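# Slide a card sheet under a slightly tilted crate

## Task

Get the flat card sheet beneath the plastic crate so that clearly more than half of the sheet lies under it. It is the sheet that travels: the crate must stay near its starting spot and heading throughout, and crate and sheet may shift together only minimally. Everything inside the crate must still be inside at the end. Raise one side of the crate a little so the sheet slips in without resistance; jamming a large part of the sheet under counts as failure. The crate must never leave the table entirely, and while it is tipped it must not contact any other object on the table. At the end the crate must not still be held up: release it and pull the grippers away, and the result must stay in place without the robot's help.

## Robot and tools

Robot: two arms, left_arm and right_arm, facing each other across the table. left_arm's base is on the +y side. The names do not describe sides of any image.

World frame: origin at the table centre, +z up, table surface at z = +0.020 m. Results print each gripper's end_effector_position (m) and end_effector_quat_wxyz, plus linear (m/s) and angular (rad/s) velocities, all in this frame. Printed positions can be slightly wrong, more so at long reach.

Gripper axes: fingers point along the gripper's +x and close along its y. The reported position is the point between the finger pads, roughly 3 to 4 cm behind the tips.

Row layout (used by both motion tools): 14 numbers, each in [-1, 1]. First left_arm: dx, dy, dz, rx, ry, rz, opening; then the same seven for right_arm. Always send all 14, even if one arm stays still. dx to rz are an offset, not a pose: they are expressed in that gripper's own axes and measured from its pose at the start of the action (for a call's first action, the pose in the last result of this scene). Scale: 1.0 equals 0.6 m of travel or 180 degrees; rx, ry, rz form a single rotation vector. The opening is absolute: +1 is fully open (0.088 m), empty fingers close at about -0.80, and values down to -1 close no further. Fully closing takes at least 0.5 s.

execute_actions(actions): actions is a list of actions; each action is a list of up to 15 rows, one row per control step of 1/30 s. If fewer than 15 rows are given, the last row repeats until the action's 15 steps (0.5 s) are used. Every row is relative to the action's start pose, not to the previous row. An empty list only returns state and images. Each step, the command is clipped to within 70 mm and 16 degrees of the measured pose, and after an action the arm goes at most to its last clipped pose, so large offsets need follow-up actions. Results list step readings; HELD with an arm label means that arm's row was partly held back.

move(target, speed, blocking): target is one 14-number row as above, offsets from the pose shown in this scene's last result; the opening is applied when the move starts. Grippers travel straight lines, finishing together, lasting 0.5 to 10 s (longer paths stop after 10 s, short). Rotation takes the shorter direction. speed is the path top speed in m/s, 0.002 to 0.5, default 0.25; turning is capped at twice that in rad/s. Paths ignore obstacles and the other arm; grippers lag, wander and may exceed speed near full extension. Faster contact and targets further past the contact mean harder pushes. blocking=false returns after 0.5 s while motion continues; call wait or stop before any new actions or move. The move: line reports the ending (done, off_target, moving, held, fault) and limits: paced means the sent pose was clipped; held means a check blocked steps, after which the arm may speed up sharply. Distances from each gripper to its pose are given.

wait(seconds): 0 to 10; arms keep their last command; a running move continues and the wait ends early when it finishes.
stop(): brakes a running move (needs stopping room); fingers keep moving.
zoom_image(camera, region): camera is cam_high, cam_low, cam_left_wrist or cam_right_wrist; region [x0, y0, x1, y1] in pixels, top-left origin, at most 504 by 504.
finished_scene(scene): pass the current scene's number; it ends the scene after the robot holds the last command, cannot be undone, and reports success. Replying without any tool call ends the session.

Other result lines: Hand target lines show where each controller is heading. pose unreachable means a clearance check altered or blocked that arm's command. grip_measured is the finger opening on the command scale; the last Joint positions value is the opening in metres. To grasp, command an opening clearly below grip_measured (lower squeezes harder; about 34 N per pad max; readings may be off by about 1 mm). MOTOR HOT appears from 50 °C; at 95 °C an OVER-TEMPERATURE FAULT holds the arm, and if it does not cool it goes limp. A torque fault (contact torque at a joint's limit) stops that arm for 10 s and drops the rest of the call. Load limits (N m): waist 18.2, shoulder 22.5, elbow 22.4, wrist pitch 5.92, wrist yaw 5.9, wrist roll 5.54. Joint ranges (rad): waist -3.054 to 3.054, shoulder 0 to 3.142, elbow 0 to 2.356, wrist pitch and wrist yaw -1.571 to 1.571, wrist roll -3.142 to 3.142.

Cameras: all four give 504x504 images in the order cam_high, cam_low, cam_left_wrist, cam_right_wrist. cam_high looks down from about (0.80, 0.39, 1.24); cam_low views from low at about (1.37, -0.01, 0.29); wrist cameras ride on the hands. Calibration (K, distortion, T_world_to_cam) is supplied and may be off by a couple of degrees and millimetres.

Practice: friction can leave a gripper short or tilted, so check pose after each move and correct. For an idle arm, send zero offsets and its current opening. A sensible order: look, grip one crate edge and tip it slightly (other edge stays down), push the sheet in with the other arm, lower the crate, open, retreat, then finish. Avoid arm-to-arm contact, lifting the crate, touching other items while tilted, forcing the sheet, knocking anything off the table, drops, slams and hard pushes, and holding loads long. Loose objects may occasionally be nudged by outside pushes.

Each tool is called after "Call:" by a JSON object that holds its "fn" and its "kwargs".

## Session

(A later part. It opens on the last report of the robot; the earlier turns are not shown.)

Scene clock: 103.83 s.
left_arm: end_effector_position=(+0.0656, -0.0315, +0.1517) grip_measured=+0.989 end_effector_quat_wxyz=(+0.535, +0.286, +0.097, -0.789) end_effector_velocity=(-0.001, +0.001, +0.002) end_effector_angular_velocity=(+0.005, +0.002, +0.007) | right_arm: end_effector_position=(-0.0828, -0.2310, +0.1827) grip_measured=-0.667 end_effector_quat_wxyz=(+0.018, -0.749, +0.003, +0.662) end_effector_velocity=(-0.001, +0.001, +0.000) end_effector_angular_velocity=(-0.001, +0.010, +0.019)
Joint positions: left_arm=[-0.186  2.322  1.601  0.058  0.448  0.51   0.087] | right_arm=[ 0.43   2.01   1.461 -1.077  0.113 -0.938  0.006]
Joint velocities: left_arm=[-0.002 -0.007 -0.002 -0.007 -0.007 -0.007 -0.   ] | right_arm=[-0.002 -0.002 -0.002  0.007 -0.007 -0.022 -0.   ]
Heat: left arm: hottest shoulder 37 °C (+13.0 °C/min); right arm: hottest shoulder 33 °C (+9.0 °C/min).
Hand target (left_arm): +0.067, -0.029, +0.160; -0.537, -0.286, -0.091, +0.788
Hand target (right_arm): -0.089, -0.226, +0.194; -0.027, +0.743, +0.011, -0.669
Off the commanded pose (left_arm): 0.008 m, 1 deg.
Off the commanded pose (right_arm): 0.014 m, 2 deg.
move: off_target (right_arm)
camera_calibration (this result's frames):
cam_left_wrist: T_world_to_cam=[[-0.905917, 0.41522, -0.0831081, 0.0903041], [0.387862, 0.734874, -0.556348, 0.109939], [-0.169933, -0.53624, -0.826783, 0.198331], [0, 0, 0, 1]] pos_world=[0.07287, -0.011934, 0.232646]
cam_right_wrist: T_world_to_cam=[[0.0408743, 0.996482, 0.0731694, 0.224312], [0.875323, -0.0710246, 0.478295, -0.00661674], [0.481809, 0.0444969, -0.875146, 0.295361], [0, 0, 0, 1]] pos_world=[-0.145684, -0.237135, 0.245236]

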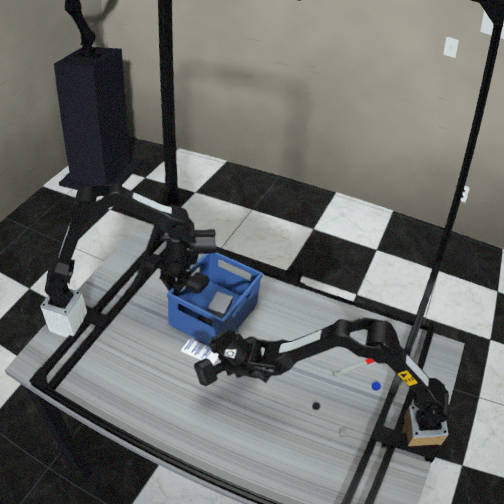

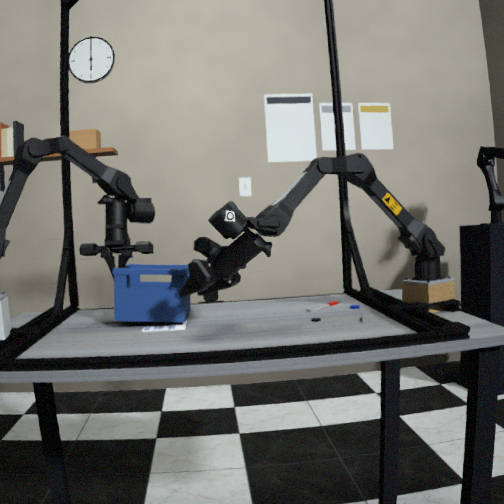

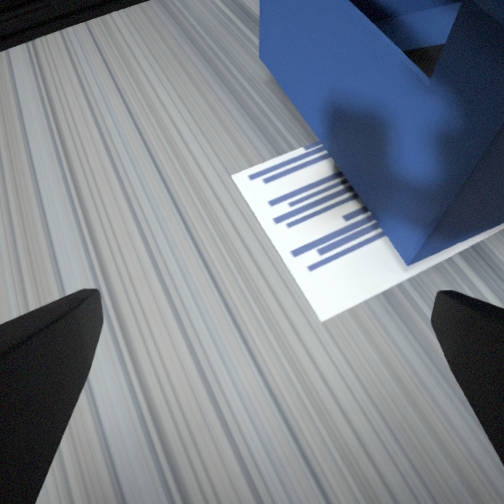

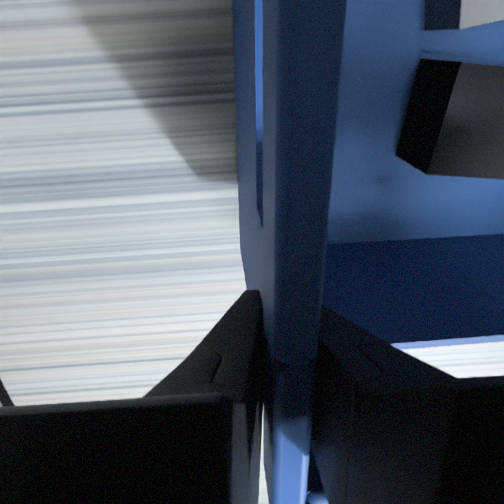

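Call:
{"fn": "move", "kwargs": {"target": [0,0,0,0,0,0,1,0.035,-0.008,-0.01,0,-0.04,0,-0.9], "speed": 0.03}}

Call:
{"fn": "move", "kwargs": {"target": [0,0,0,0,0,0,1,0,0,0,0,0,0,0.2]}}

Call:
{"fn": "move", "kwargs": {"target": [0,0,0,0,0,0,1,-0.1,0,0,0,0,0,0.2], "speed": 0.1}}

Call:
{"fn": "move", "kwargs": {"target": [-0.1,0,0,0,0,0,1,0,-0.12,-0.06,0.5,0,0,0.4]}}

Scene clock: 111.37 s.
left_arm: end_effector_position=(+0.0656, -0.0313, +0.1522) grip_measured=+0.989 end_effector_quat_wxyz=(+0.535, +0.286, +0.097, -0.789) end_effector_velocity=(-0.004, +0.003, -0.003) end_effector_angular_velocity=(+0.024, +0.006, +0.003) | right_arm: end_effector_position=(-0.0754, -0.2303, +0.1616) grip_measured=-0.669 end_effector_quat_wxyz=(+0.010, -0.713, +0.004, +0.701) end_effector_velocity=(+0.000, -0.002, +0.001) end_effector_angular_velocity=(-0.005, +0.022, +0.015)
Joint positions: left_arm=[-0.186  2.32   1.6    0.058  0.448  0.511  0.087] | right_arm=[ 0.372  1.985  1.341 -0.928  0.018 -1.01   0.006]
Joint velocities: left_arm=[-0.007 -0.002 -0.002 -0.022 -0.007 -0.007  0.   ] | right_arm=[-0.007 -0.012 -0.012  0.007 -0.022 -0.022 -0.   ]
Heat: left arm: hottest shoulder 38 °C (+12.1 °C/min); right arm: hottest shoulder 34 °C (+9.1 °C/min).
Hand target (left_arm): +0.066, -0.031, +0.152; -0.535, -0.286, -0.097, +0.789
Hand target (right_arm): -0.074, -0.226, +0.163; -0.018, +0.707, -0.002, -0.707
Off the commanded pose (left_arm): 0.001 m, 0 deg.
Off the commanded pose (right_arm): 0.005 m, 1 deg.
move: done
camera_calibration (this result's frames):
cam_left_wrist: T_world_to_cam=[[-0.905797, 0.415372, -0.0836541, 0.0903304], [0.388233, 0.734529, -0.556545, 0.110116], [-0.169727, -0.536594, -0.826595, 0.198774], [0, 0, 0, 1]] pos_world=[0.0728076, -0.0117433, 0.233146]
cam_right_wrist: T_world_to_cam=[[0.0365947, 0.997657, 0.0578029, 0.227242], [0.922348, -0.0559813, 0.382282, 0.0196046], [0.384622, 0.0393249, -0.922236, 0.272322], [0, 0, 0, 1]] pos_world=[-0.131139, -0.236321, 0.230515]

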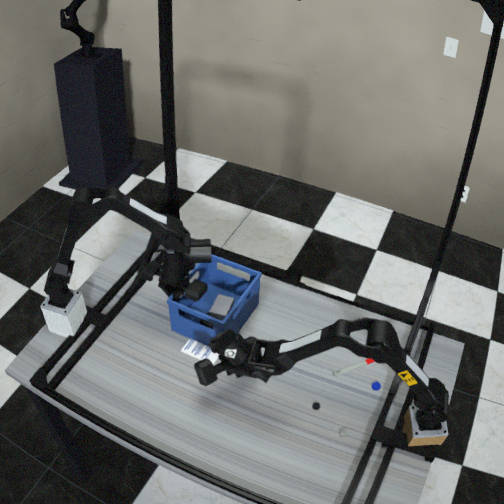

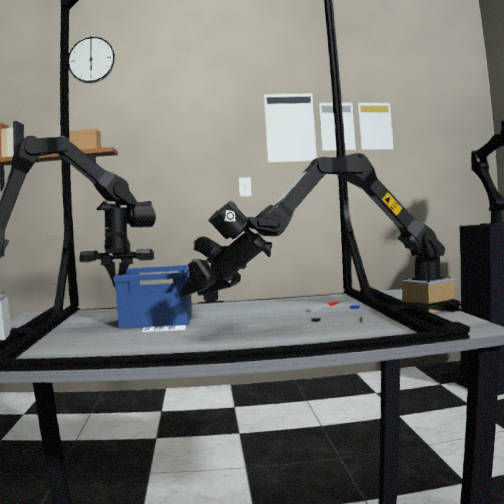

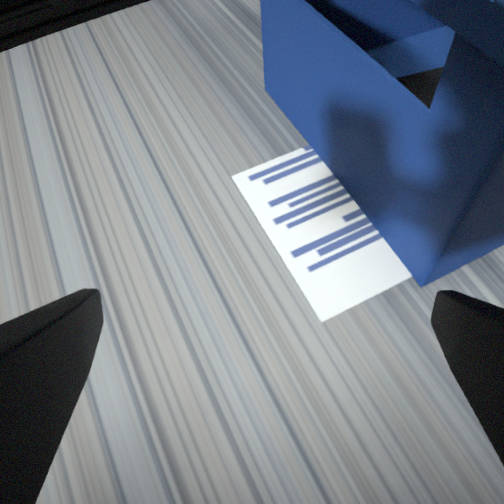

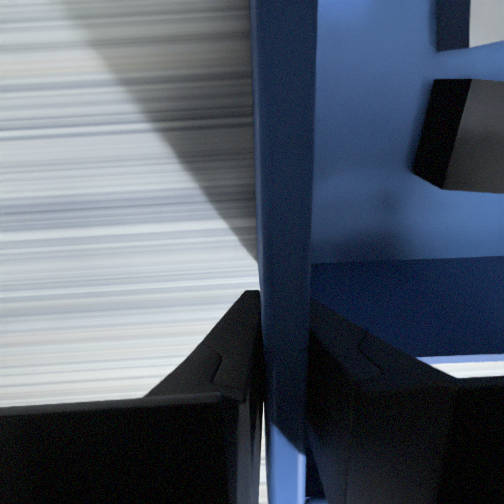

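Scene clock: 112.10 s.
left_arm: end_effector_position=(+0.0656, -0.0313, +0.1522) grip_measured=+0.989 end_effector_quat_wxyz=(+0.535, +0.286, +0.097, -0.789) end_effector_velocity=(-0.004, +0.002, -0.003) end_effector_angular_velocity=(+0.015, +0.004, +0.003) | right_arm: end_effector_position=(-0.0757, -0.2297, +0.1616) grip_measured=+0.198 end_effector_quat_wxyz=(+0.011, -0.712, +0.003, +0.702) end_effector_velocity=(+0.002, -0.005, -0.001) end_effector_angular_velocity=(-0.034, +0.005, -0.015)
Joint positions: left_arm=[-0.186  2.32   1.6    0.058  0.448  0.511  0.087] | right_arm=[ 0.372  1.985  1.341 -0.925  0.017 -1.01   0.049]
Joint velocities: left_arm=[-0.007 -0.002 -0.007 -0.007 -0.007 -0.007  0.   ] | right_arm=[-0.007  0.002 -0.002 -0.022 -0.022  0.007  0.   ]
Heat: left arm: hottest shoulder 38 °C (+12.2 °C/min); right arm: hottest shoulder 34 °C (+9.1 °C/min).
Hand target (left_arm): +0.066, -0.031, +0.152; -0.535, -0.286, -0.097, +0.789
Hand target (right_arm): -0.075, -0.230, +0.162; -0.010, +0.713, -0.004, -0.701
Off the commanded pose (left_arm): 0.000 m, 0 deg.
Off the commanded pose (right_arm): 0.001 m, 0 deg.
move: done
camera_calibration (this result's frames):
cam_left_wrist: T_world_to_cam=[[-0.905797, 0.415372, -0.0836541, 0.0903304], [0.388233, 0.734529, -0.556545, 0.110116], [-0.169727, -0.536594, -0.826595, 0.198774], [0, 0, 0, 1]] pos_world=[0.0728076, -0.0117433, 0.233146]
cam_right_wrist: T_world_to_cam=[[0.0371253, 0.997524, 0.0597303, 0.226403], [0.9233, -0.0571055, 0.379812, 0.0201934], [0.382282, 0.0410484, -0.923133, 0.272804], [0, 0, 0, 1]] pos_world=[-0.131338, -0.235888, 0.230642]

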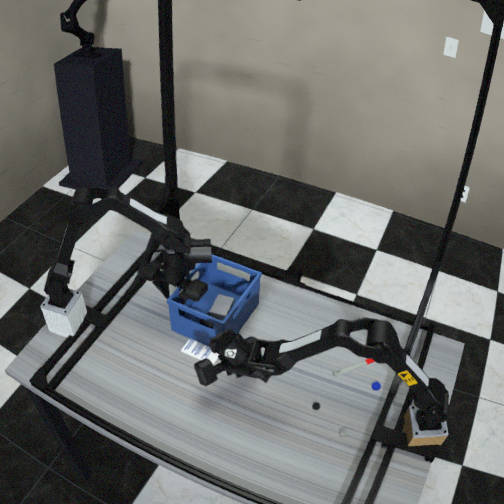

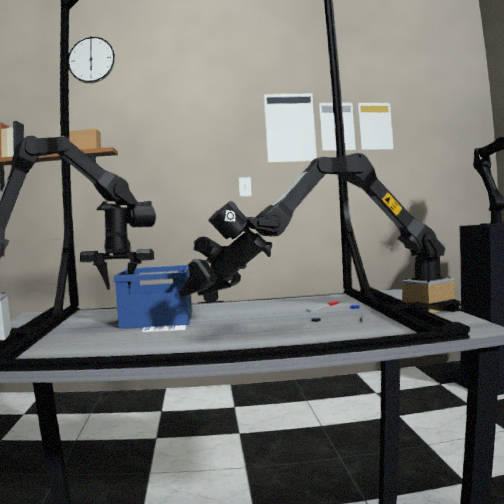

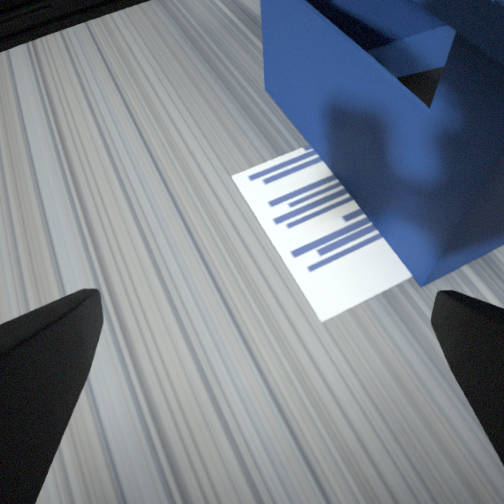

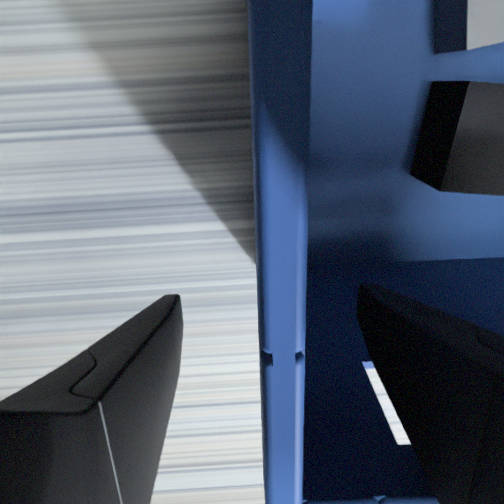

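Scene clock: 113.13 s.
left_arm: end_effector_position=(+0.0656, -0.0313, +0.1520) grip_measured=+0.989 end_effector_quat_wxyz=(+0.535, +0.286, +0.097, -0.789) end_effector_velocity=(-0.003, +0.003, -0.003) end_effector_angular_velocity=(+0.022, +0.015, -0.004) | right_arm: end_effector_position=(-0.0748, -0.2312, +0.2167) grip_measured=+0.200 end_effector_quat_wxyz=(+0.007, -0.714, +0.007, +0.700) end_effector_velocity=(-0.003, +0.004, +0.004) end_effector_angular_velocity=(+0.015, +0.018, +0.019)
Joint positions: left_arm=[-0.186  2.321  1.6    0.058  0.448  0.511  0.087] | right_arm=[ 0.372  1.926  1.487 -1.142  0.017 -1.01   0.049]
Joint velocities: left_arm=[-0.002 -0.002 -0.002 -0.022  0.007 -0.007 -0.   ] | right_arm=[-0.002 -0.002  0.012  0.007 -0.007 -0.022 -0.   ]
Heat: left arm: hottest shoulder 38 °C (+12.2 °C/min); right arm: hottest shoulder 34 °C (+9.1 °C/min).
Hand target (left_arm): +0.066, -0.031, +0.152; -0.535, -0.286, -0.097, +0.789
Hand target (right_arm): -0.076, -0.230, +0.222; -0.011, +0.712, -0.003, -0.702
Off the commanded pose (left_arm): 0.000 m, 0 deg.
Off the commanded pose (right_arm): 0.005 m, 1 deg.
move: done
camera_calibration (this result's frames):
cam_left_wrist: T_world_to_cam=[[-0.905804, 0.415403, -0.0834226, 0.0902674], [0.388185, 0.734736, -0.556305, 0.109958], [-0.169797, -0.536287, -0.82678, 0.198647], [0, 0, 0, 1]] pos_world=[0.0728104, -0.0117553, 0.232938]
cam_right_wrist: T_world_to_cam=[[0.0367723, 0.998112, 0.0492017, 0.226965], [0.920816, -0.0529712, 0.386383, -0.00233709], [0.388259, 0.0310975, -0.921025, 0.321147], [0, 0, 0, 1]] pos_world=[-0.130882, -0.236647, 0.28552]

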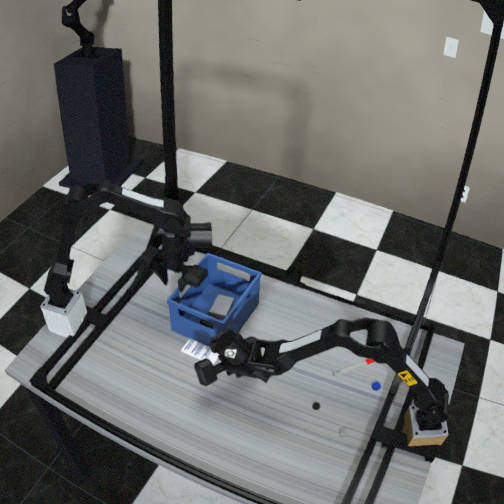

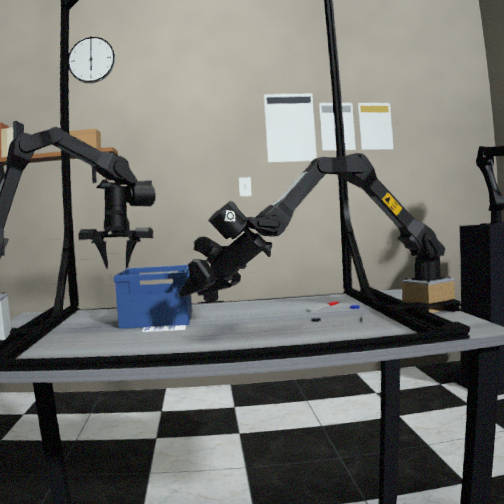

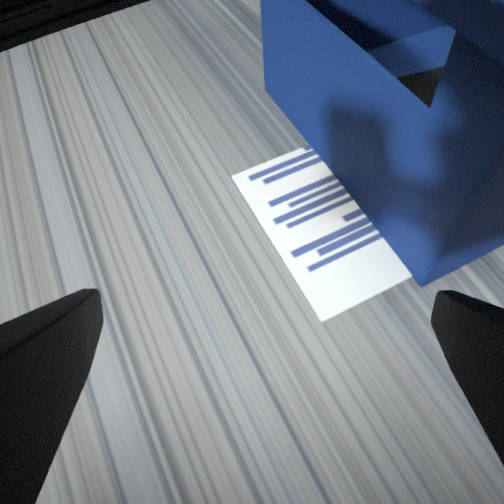

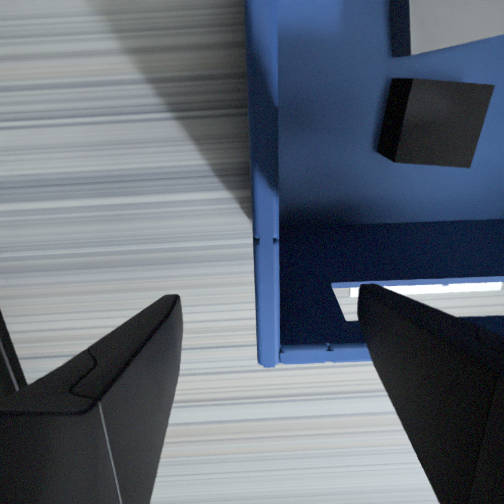

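Scene clock: 116.73 s.
left_arm: end_effector_position=(+0.0814, +0.0125, +0.1794) grip_measured=+0.989 end_effector_quat_wxyz=(+0.535, +0.286, +0.102, -0.788) end_effector_velocity=(-0.005, +0.000, -0.000) end_effector_angular_velocity=(-0.002, +0.010, -0.009) | right_arm: end_effector_position=(-0.0380, -0.1615, +0.2241) grip_measured=+0.400 end_effector_quat_wxyz=(+0.510, -0.497, +0.495, +0.498) end_effector_velocity=(-0.002, -0.001, +0.001) end_effector_angular_velocity=(-0.005, +0.006, -0.005)
Joint positions: left_arm=[-0.129  2.142  1.425  0.028  0.492  0.547  0.087] | right_arm=[ 0.204  2.087  1.749 -1.223  0.018  0.384  0.059]
Joint velocities: left_arm=[-0.007 -0.002 -0.007  0.007  0.007 -0.007 -0.   ] | right_arm=[ 0.002  0.002  0.007 -0.007 -0.007  0.007 -0.   ]
Heat: left arm: hottest shoulder 39 °C (+11.0 °C/min); right arm: hottest shoulder 34 °C (+8.0 °C/min).
Hand target (left_arm): +0.082, +0.016, +0.186; -0.535, -0.286, -0.097, +0.789
Hand target (right_arm): -0.037, -0.160, +0.217; +0.510, -0.501, +0.499, +0.489
Off the commanded pose (left_arm): 0.007 m, 1 deg.
Off the commanded pose (right_arm): 0.007 m, 1 deg.
move: done
camera_calibration (this result's frames):
cam_left_wrist: T_world_to_cam=[[-0.90721, 0.413753, -0.0760173, 0.0874935], [0.38393, 0.740467, -0.551639, 0.0863154], [-0.171954, -0.529638, -0.830611, 0.248306], [0, 0, 0, 1]] pos_world=[0.0889332, 0.0313979, 0.260512]
cam_right_wrist: T_world_to_cam=[[0.997643, -0.0294766, 0.0619619, 0.0234116], [-0.0494542, -0.934874, 0.351518, -0.206893], [0.047565, -0.353754, -0.934128, 0.239305], [0, 0, 0, 1]] pos_world=[-0.0449706, -0.108074, 0.294817]

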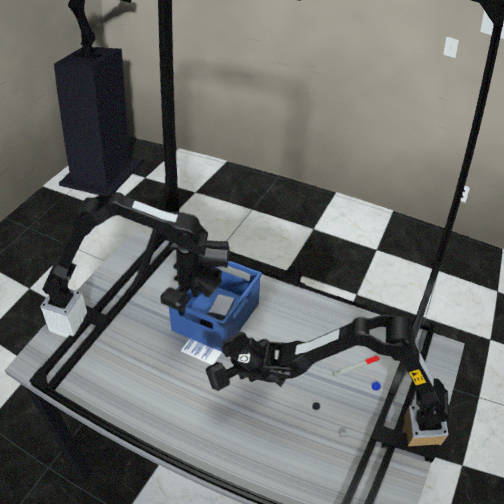

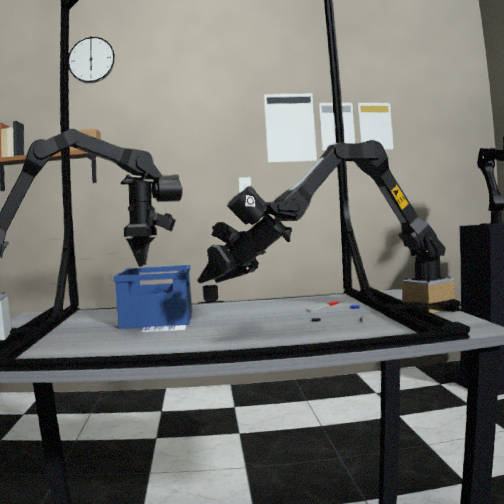

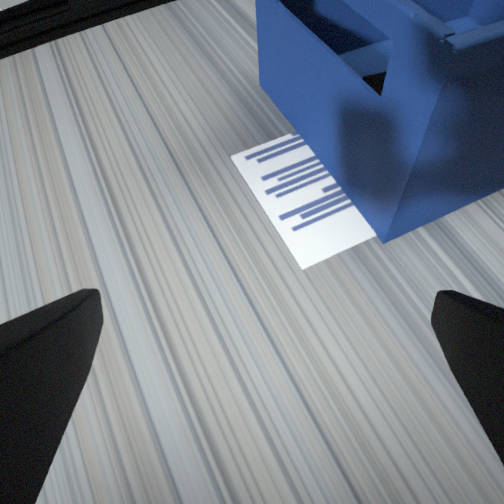

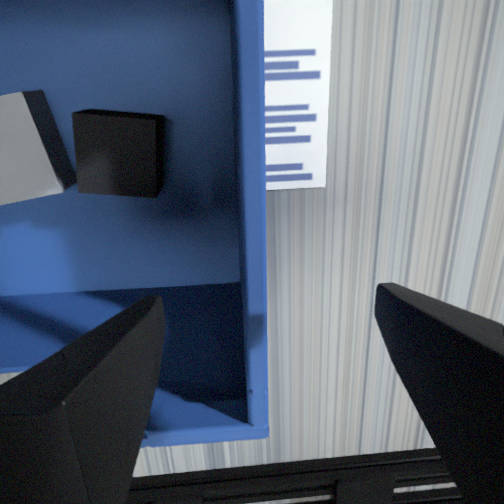

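Call:
{"fn": "move", "kwargs": {"target": [0,0,0,0,0,0,1,0.105,0.01,0.02,0,0,0,0.0], "speed": 0.08}}

Call:
{"fn": "move", "kwargs": {"target": [0,0,0,0,0,0,1,0,0,0,0,0,0,-0.9]}}

Call:
{"fn": "move", "kwargs": {"target": [0.237,0.033,-0.028,0,0,0,1,-0.045,0.02,0,0,0,-0.03,-0.9], "speed": 0.07}}

Call:
{"fn": "zoom_image", "kwargs": {"camera": "cam_low", "region": [80, 220, 260, 360]}}

Scene clock: 123.27 s.
left_arm: end_effector_position=(+0.0813, +0.0128, +0.1795) grip_measured=+0.989 end_effector_quat_wxyz=(+0.535, +0.286, +0.102, -0.788) end_effector_velocity=(-0.006, +0.003, -0.003) end_effector_angular_velocity=(+0.022, +0.016, -0.009) | right_arm: end_effector_position=(-0.0446, -0.1451, +0.1729) grip_measured=+0.000 end_effector_quat_wxyz=(+0.514, -0.486, +0.492, +0.507) end_effector_velocity=(-0.002, +0.000, +0.000) end_effector_angular_velocity=(+0.004, +0.009, +0.010)
Joint positions: left_arm=[-0.129  2.141  1.424  0.028  0.492  0.548  0.087] | right_arm=[ 0.204  2.17   1.671 -1.033  0.018  0.385  0.039]
Joint velocities: left_arm=[-0.007 -0.002 -0.002 -0.022  0.007 -0.007 -0.   ] | right_arm=[ 0.002 -0.002 -0.002  0.007 -0.007 -0.007 -0.   ]
Heat: left arm: hottest shoulder 40 °C (+11.1 °C/min); right arm: hottest shoulder 34 °C (+7.1 °C/min).
Hand target (left_arm): +0.081, +0.013, +0.179; -0.535, -0.286, -0.102, +0.788
Hand target (right_arm): -0.043, -0.149, +0.161; +0.510, -0.497, +0.495, +0.498
Off the commanded pose (left_arm): 0.000 m, 0 deg.
Off the commanded pose (right_arm): 0.012 m, 2 deg.
move: off_target (right_arm)
camera_calibration (this result's frames):
cam_left_wrist: T_world_to_cam=[[-0.907107, 0.413967, -0.0760826, 0.0873052], [0.384195, 0.740532, -0.551368, 0.0861189], [-0.171907, -0.529381, -0.830785, 0.248556], [0, 0, 0, 1]] pos_world=[0.0888373, 0.0316656, 0.260623]
cam_right_wrist: T_world_to_cam=[[0.998207, -0.0328941, 0.050007, 0.0351549], [-0.0474638, -0.944012, 0.326479, -0.170755], [0.036468, -0.328267, -0.943881, 0.202513], [0, 0, 0, 1]] pos_world=[-0.0505818, -0.0935599, 0.245138]

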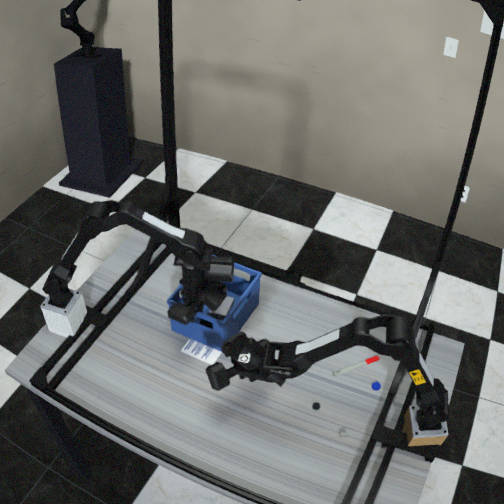

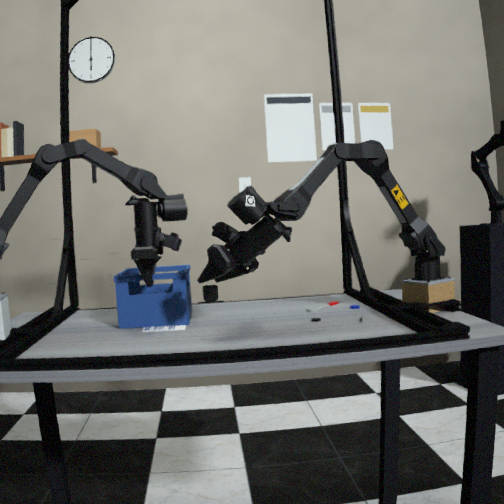

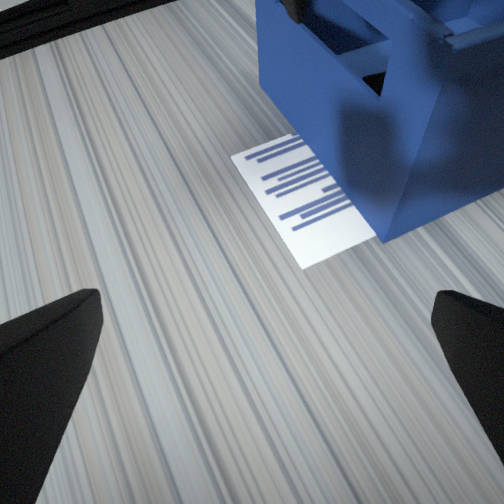

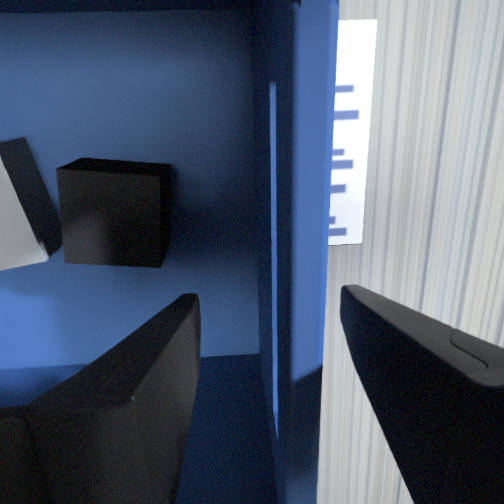

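Scene clock: 123.77 s.
left_arm: end_effector_position=(+0.0813, +0.0128, +0.1795) grip_measured=+0.989 end_effector_quat_wxyz=(+0.535, +0.286, +0.102, -0.788) end_effector_velocity=(-0.003, -0.001, +0.001) end_effector_angular_velocity=(+0.000, +0.011, +0.011) | right_arm: end_effector_position=(-0.0417, -0.1446, +0.1729) grip_measured=-0.631 end_effector_quat_wxyz=(+0.518, -0.487, +0.490, +0.504) end_effector_velocity=(-0.000, -0.006, +0.000) end_effector_angular_velocity=(-0.029, +0.012, +0.006)
Joint positions: left_arm=[-0.129  2.141  1.424  0.028  0.492  0.548  0.087] | right_arm=[ 0.201  2.17   1.671 -1.035  0.027  0.386  0.008]
Joint velocities: left_arm=[-0.007 -0.002 -0.002  0.007 -0.007 -0.022 -0.   ] | right_arm=[-0.002 -0.002 -0.002 -0.022 -0.022 -0.007 -0.   ]
Heat: left arm: hottest shoulder 39 °C (+10.0 °C/min); right arm: hottest shoulder 34 °C (+7.0 °C/min).
Hand target (left_arm): +0.081, +0.013, +0.180; -0.535, -0.286, -0.102, +0.788
Hand target (right_arm): -0.045, -0.145, +0.173; +0.514, -0.486, +0.491, +0.507
Off the commanded pose (left_arm): 0.000 m, 0 deg.
Off the commanded pose (right_arm): 0.003 m, 1 deg.
move: done
camera_calibration (this result's frames):
cam_left_wrist: T_world_to_cam=[[-0.907107, 0.413967, -0.0760826, 0.0873052], [0.384195, 0.740532, -0.551368, 0.0861189], [-0.171907, -0.529381, -0.830785, 0.248556], [0, 0, 0, 1]] pos_world=[0.0888373, 0.0316656, 0.260623]
cam_right_wrist: T_world_to_cam=[[0.997529, -0.0374766, 0.0594176, 0.0300107], [-0.0548381, -0.944053, 0.325202, -0.170271], [0.043906, -0.327657, -0.943776, 0.202953], [0, 0, 0, 1]] pos_world=[-0.0481848, -0.0931213, 0.245131]

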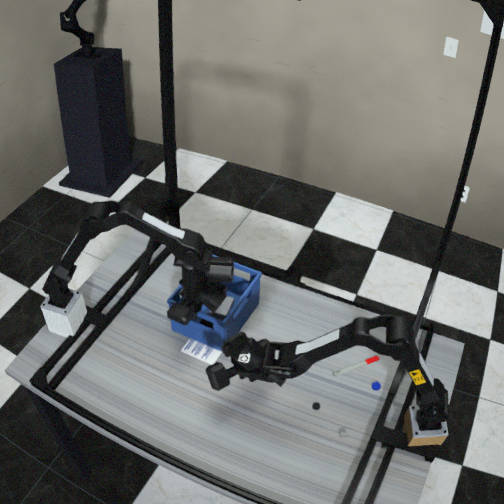

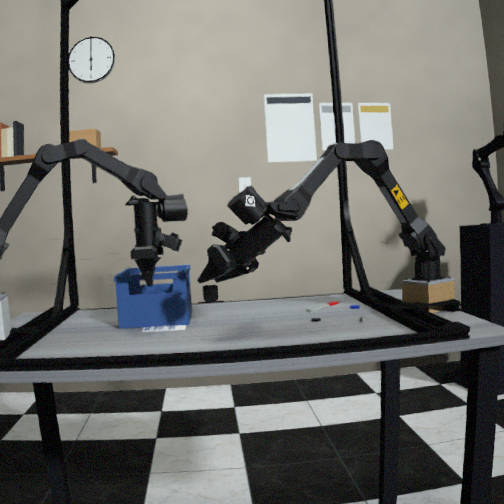

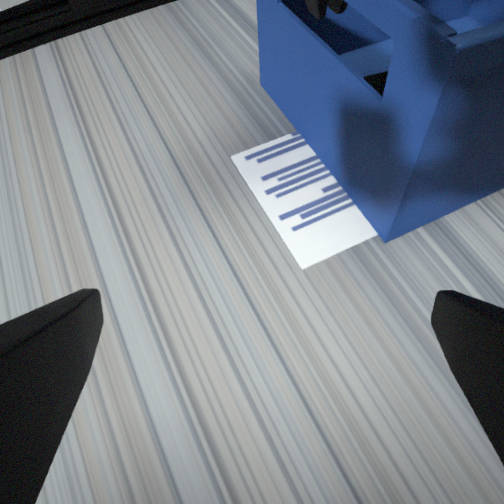

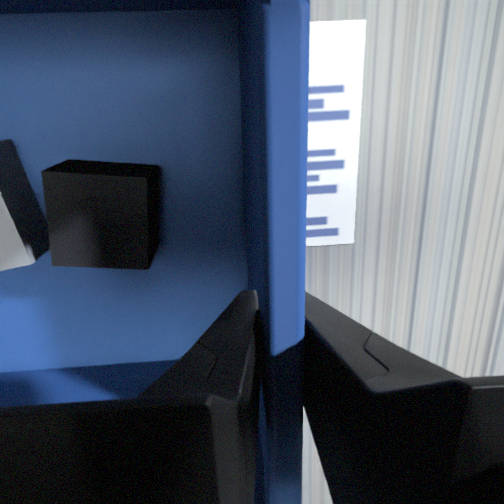

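Scene clock: 126.43 s.
left_arm: end_effector_position=(+0.0677, -0.0969, +0.0958) grip_measured=+0.989 end_effector_quat_wxyz=(+0.535, +0.286, +0.097, -0.789) end_effector_velocity=(+0.001, +0.002, -0.004) end_effector_angular_velocity=(+0.026, -0.003, +0.019) | right_arm: end_effector_position=(-0.0521, -0.1470, +0.1934) grip_measured=-0.631 end_effector_quat_wxyz=(+0.540, -0.512, +0.469, +0.475) end_effector_velocity=(-0.003, -0.004, +0.000) end_effector_angular_velocity=(-0.017, +0.017, +0.009)
Joint positions: left_arm=[-0.209  2.675  2.032 -0.013  0.43   0.495  0.087] | right_arm=[ 0.256  2.203  1.806 -1.187  0.113  0.448  0.008]
Joint velocities: left_arm=[-0.002 -0.002 -0.002 -0.022 -0.022 -0.007 -0.   ] | right_arm=[ 0.002 -0.002 -0.002 -0.007 -0.022 -0.007 -0.   ]
Heat: left arm: hottest shoulder 39 °C (+8.1 °C/min); right arm: hottest shoulder 34 °C (+7.1 °C/min).
Hand target (left_arm): +0.067, -0.098, +0.088; -0.535, -0.286, -0.102, +0.789
Hand target (right_arm): -0.054, -0.146, +0.200; +0.541, -0.510, +0.467, +0.479
Off the commanded pose (left_arm): 0.007 m, 1 deg.
Off the commanded pose (right_arm): 0.007 m, 1 deg.
move: done
camera_calibration (this result's frames):
cam_left_wrist: T_world_to_cam=[[-0.905853, 0.415283, -0.0834911, 0.11469], [0.38804, 0.734502, -0.556715, 0.126119], [-0.16987, -0.5367, -0.826497, 0.117329], [0, 0, 0, 1]] pos_world=[0.074884, -0.0772934, 0.17676]
cam_right_wrist: T_world_to_cam=[[0.986867, -0.043638, 0.155531, 0.0190125], [-0.0932739, -0.940031, 0.328089, -0.18171], [0.131886, -0.338287, -0.931755, 0.222674], [0, 0, 0, 1]] pos_world=[-0.0650794, -0.0946553, 0.264138]

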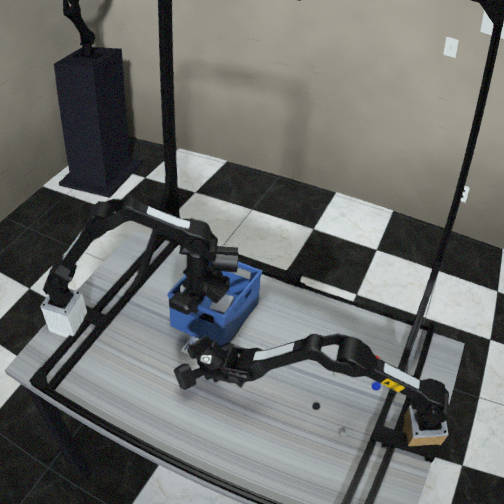

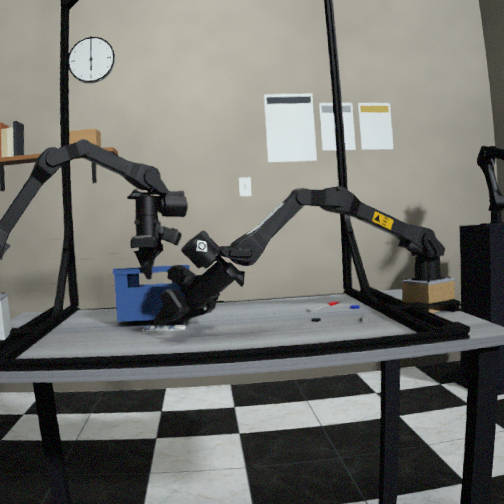

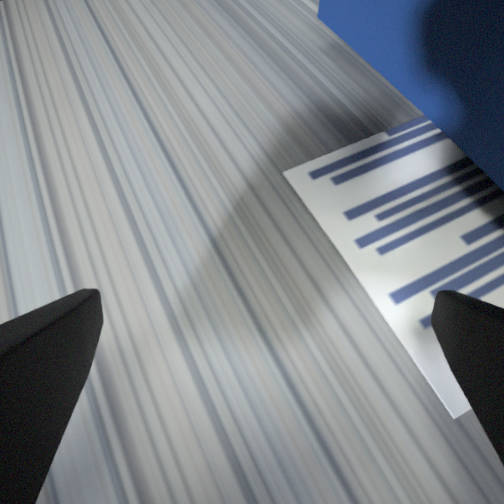

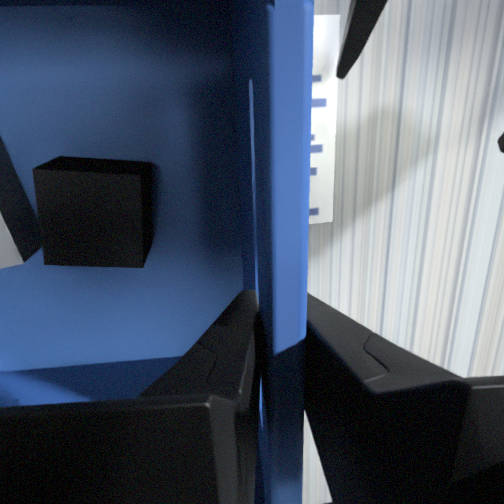

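Region (80, 220, 260, 360) of cam_low's 504x504 image, scaled by 2.800, with more detail than that image has.

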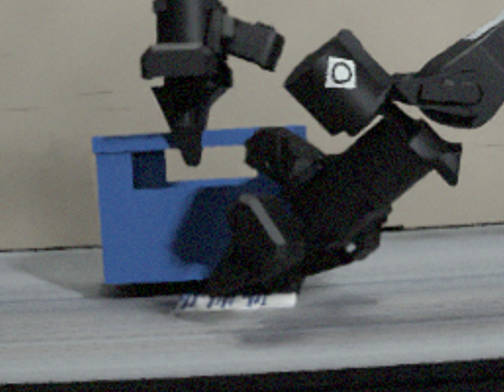

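Call:
{"fn": "move", "kwargs": {"target": [0.045,-0.012,-0.028,0,0,0,1,-0.011,0.003,0,0,0,0,-0.9], "speed": 0.04}}

Call:
{"fn": "move", "kwargs": {"target": [0.025,-0.051,0.002,0,0,0,1,-0.011,0.003,0,0,0,0,-0.9], "speed": 0.03}}

Scene clock: 131.63 s.
left_arm: end_effector_position=(+0.0613, -0.1072, +0.0799) grip_measured=+0.988 end_effector_quat_wxyz=(+0.537, +0.282, +0.089, -0.790) end_effector_velocity=(-0.000, -0.001, -0.001) end_effector_angular_velocity=(+0.005, +0.002, +0.007) | right_arm: end_effector_position=(-0.0523, -0.1484, +0.1934) grip_measured=-0.631 end_effector_quat_wxyz=(+0.540, -0.514, +0.471, +0.471) end_effector_velocity=(-0.001, -0.003, +0.000) end_effector_angular_velocity=(-0.011, +0.003, +0.010)
Joint positions: left_arm=[-0.224  2.744  2.091  0.019  0.42   0.487  0.087] | right_arm=[ 0.258  2.208  1.812 -1.2    0.113  0.455  0.008]
Joint velocities: left_arm=[-0.002  0.007  0.012 -0.007 -0.007 -0.007 -0.   ] | right_arm=[ 0.002 -0.002 -0.002 -0.007 -0.007 -0.007 -0.   ]
Heat: left arm: hottest shoulder 39 °C (+7.0 °C/min); right arm: hottest shoulder 35 °C (+7.0 °C/min).
Hand target (left_arm): +0.060, -0.107, +0.066; -0.535, -0.285, -0.097, +0.789
Hand target (right_arm): -0.055, -0.147, +0.200; +0.540, -0.512, +0.469, +0.475
Off the commanded pose (left_arm): 0.014 m, 1 deg.
Off the commanded pose (right_arm): 0.007 m, 1 deg.
move: off_target (left_arm)
camera_calibration (this result's frames):
cam_left_wrist: T_world_to_cam=[[-0.904403, 0.416138, -0.0942526, 0.112762], [0.392084, 0.723416, -0.568278, 0.126754], [-0.168298, -0.550907, -0.817421, 0.0952726], [0, 0, 0, 1]] pos_world=[0.0683186, -0.0861338, 0.160537]
cam_right_wrist: T_world_to_cam=[[0.985948, -0.0471421, 0.160263, 0.0176451], [-0.0993413, -0.93675, 0.335604, -0.184335], [0.134305, -0.346808, -0.92827, 0.220371], [0, 0, 0, 1]] pos_world=[-0.0653062, -0.0954172, 0.263599]

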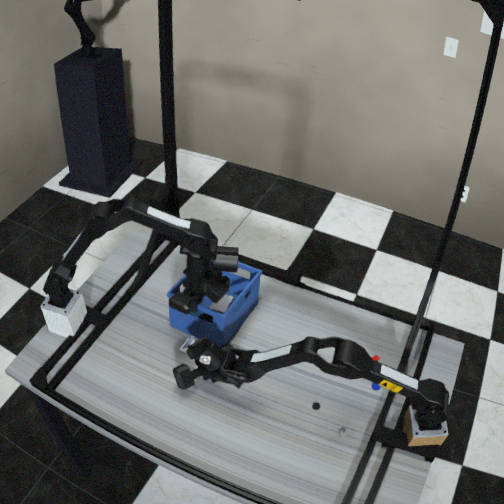

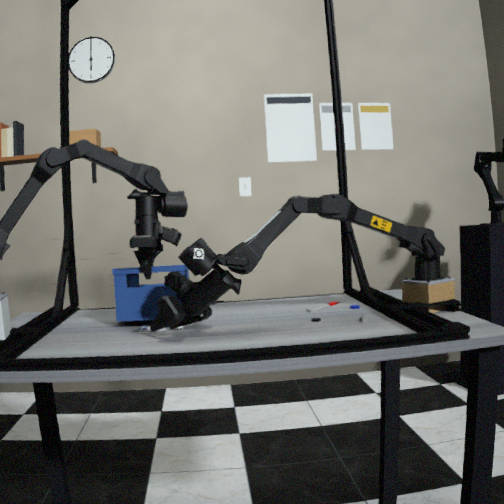

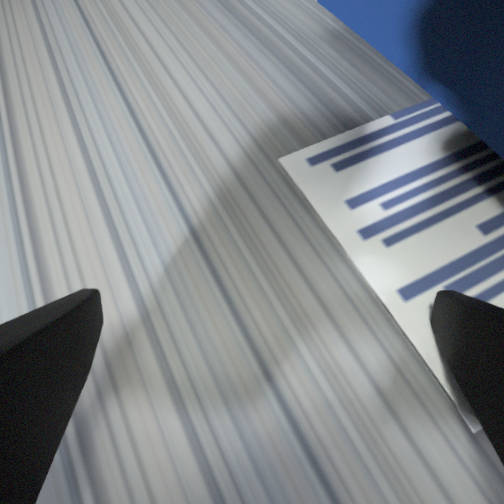

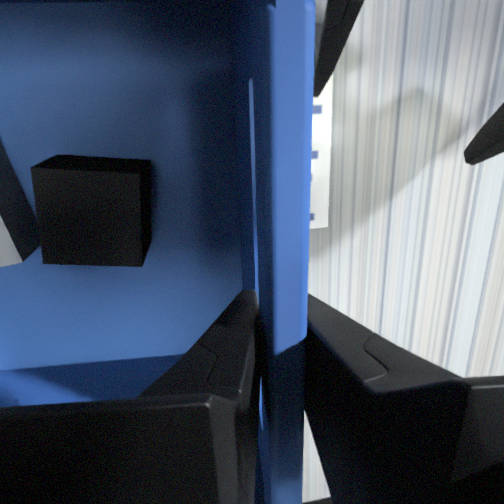

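Scene clock: 133.10 s.
left_arm: end_effector_position=(+0.0343, -0.1125, +0.0786) grip_measured=+0.988 end_effector_quat_wxyz=(+0.542, +0.276, +0.077, -0.790) end_effector_velocity=(+0.000, +0.002, -0.004) end_effector_angular_velocity=(+0.013, +0.012, +0.000) | right_arm: end_effector_position=(-0.0524, -0.1496, +0.1935) grip_measured=-0.631 end_effector_quat_wxyz=(+0.540, -0.516, +0.473, +0.467) end_effector_velocity=(+0.001, -0.002, +0.000) end_effector_angular_velocity=(-0.011, +0.003, +0.005)
Joint positions: left_arm=[-0.274  2.745  2.062  0.09   0.378  0.454  0.087] | right_arm=[ 0.26   2.212  1.819 -1.213  0.113  0.462  0.008]
Joint velocities: left_arm=[ 0.002  0.002 -0.002 -0.007  0.007 -0.007 -0.   ] | right_arm=[-0.002 -0.002 -0.002 -0.007 -0.007 -0.007 -0.   ]
Heat: left arm: hottest shoulder 39 °C (+6.1 °C/min); right arm: hottest shoulder 36 °C (+8.1 °C/min).
Hand target (left_arm): +0.029, -0.107, +0.068; -0.537, -0.282, -0.089, +0.790
Hand target (right_arm): -0.055, -0.149, +0.200; +0.540, -0.514, +0.471, +0.471
Off the commanded pose (left_arm): 0.013 m, 2 deg.
Off the commanded pose (right_arm): 0.007 m, 1 deg.
move: off_target (left_arm)
camera_calibration (this result's frames):
cam_left_wrist: T_world_to_cam=[[-0.90467, 0.411869, -0.109253, 0.0911332], [0.393128, 0.707827, -0.586883, 0.140059], [-0.164386, -0.573886, -0.802267, 0.0827652], [0, 0, 0, 1]] pos_world=[0.0409898, -0.0891747, 0.158555]
cam_right_wrist: T_world_to_cam=[[0.985068, -0.0510788, 0.164415, 0.0162741], [-0.105587, -0.933533, 0.342589, -0.186736], [0.135988, -0.354833, -0.924987, 0.218374], [0, 0, 0, 1]] pos_world=[-0.0654443, -0.0960065, 0.263291]

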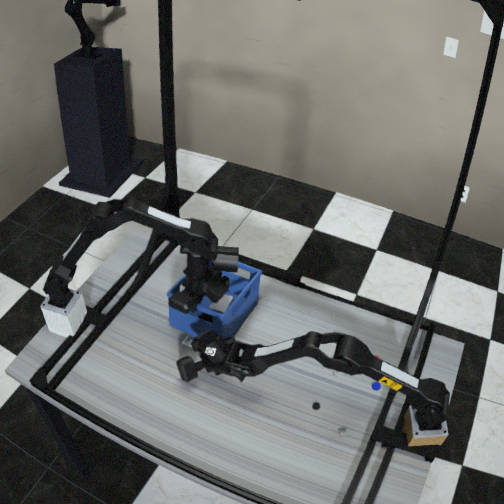

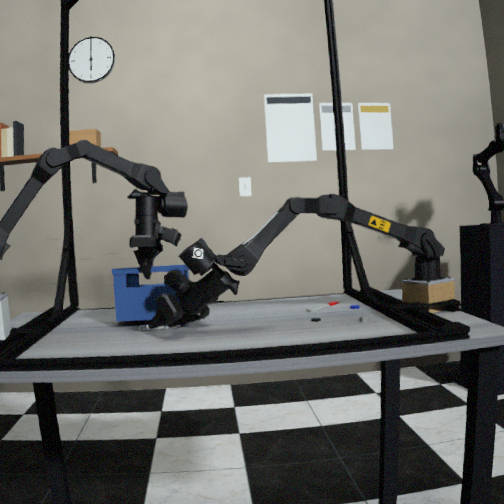

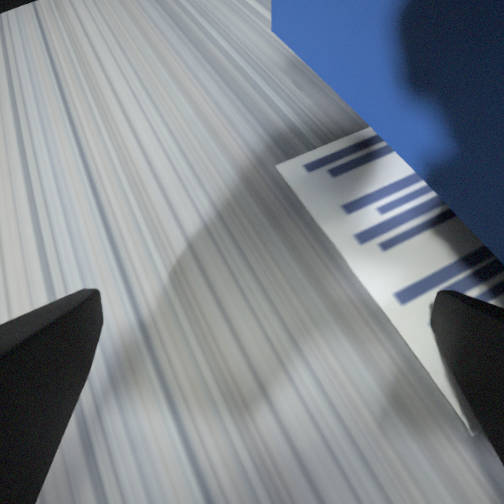

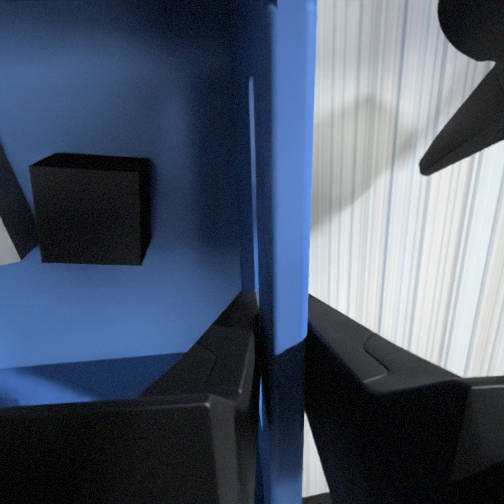

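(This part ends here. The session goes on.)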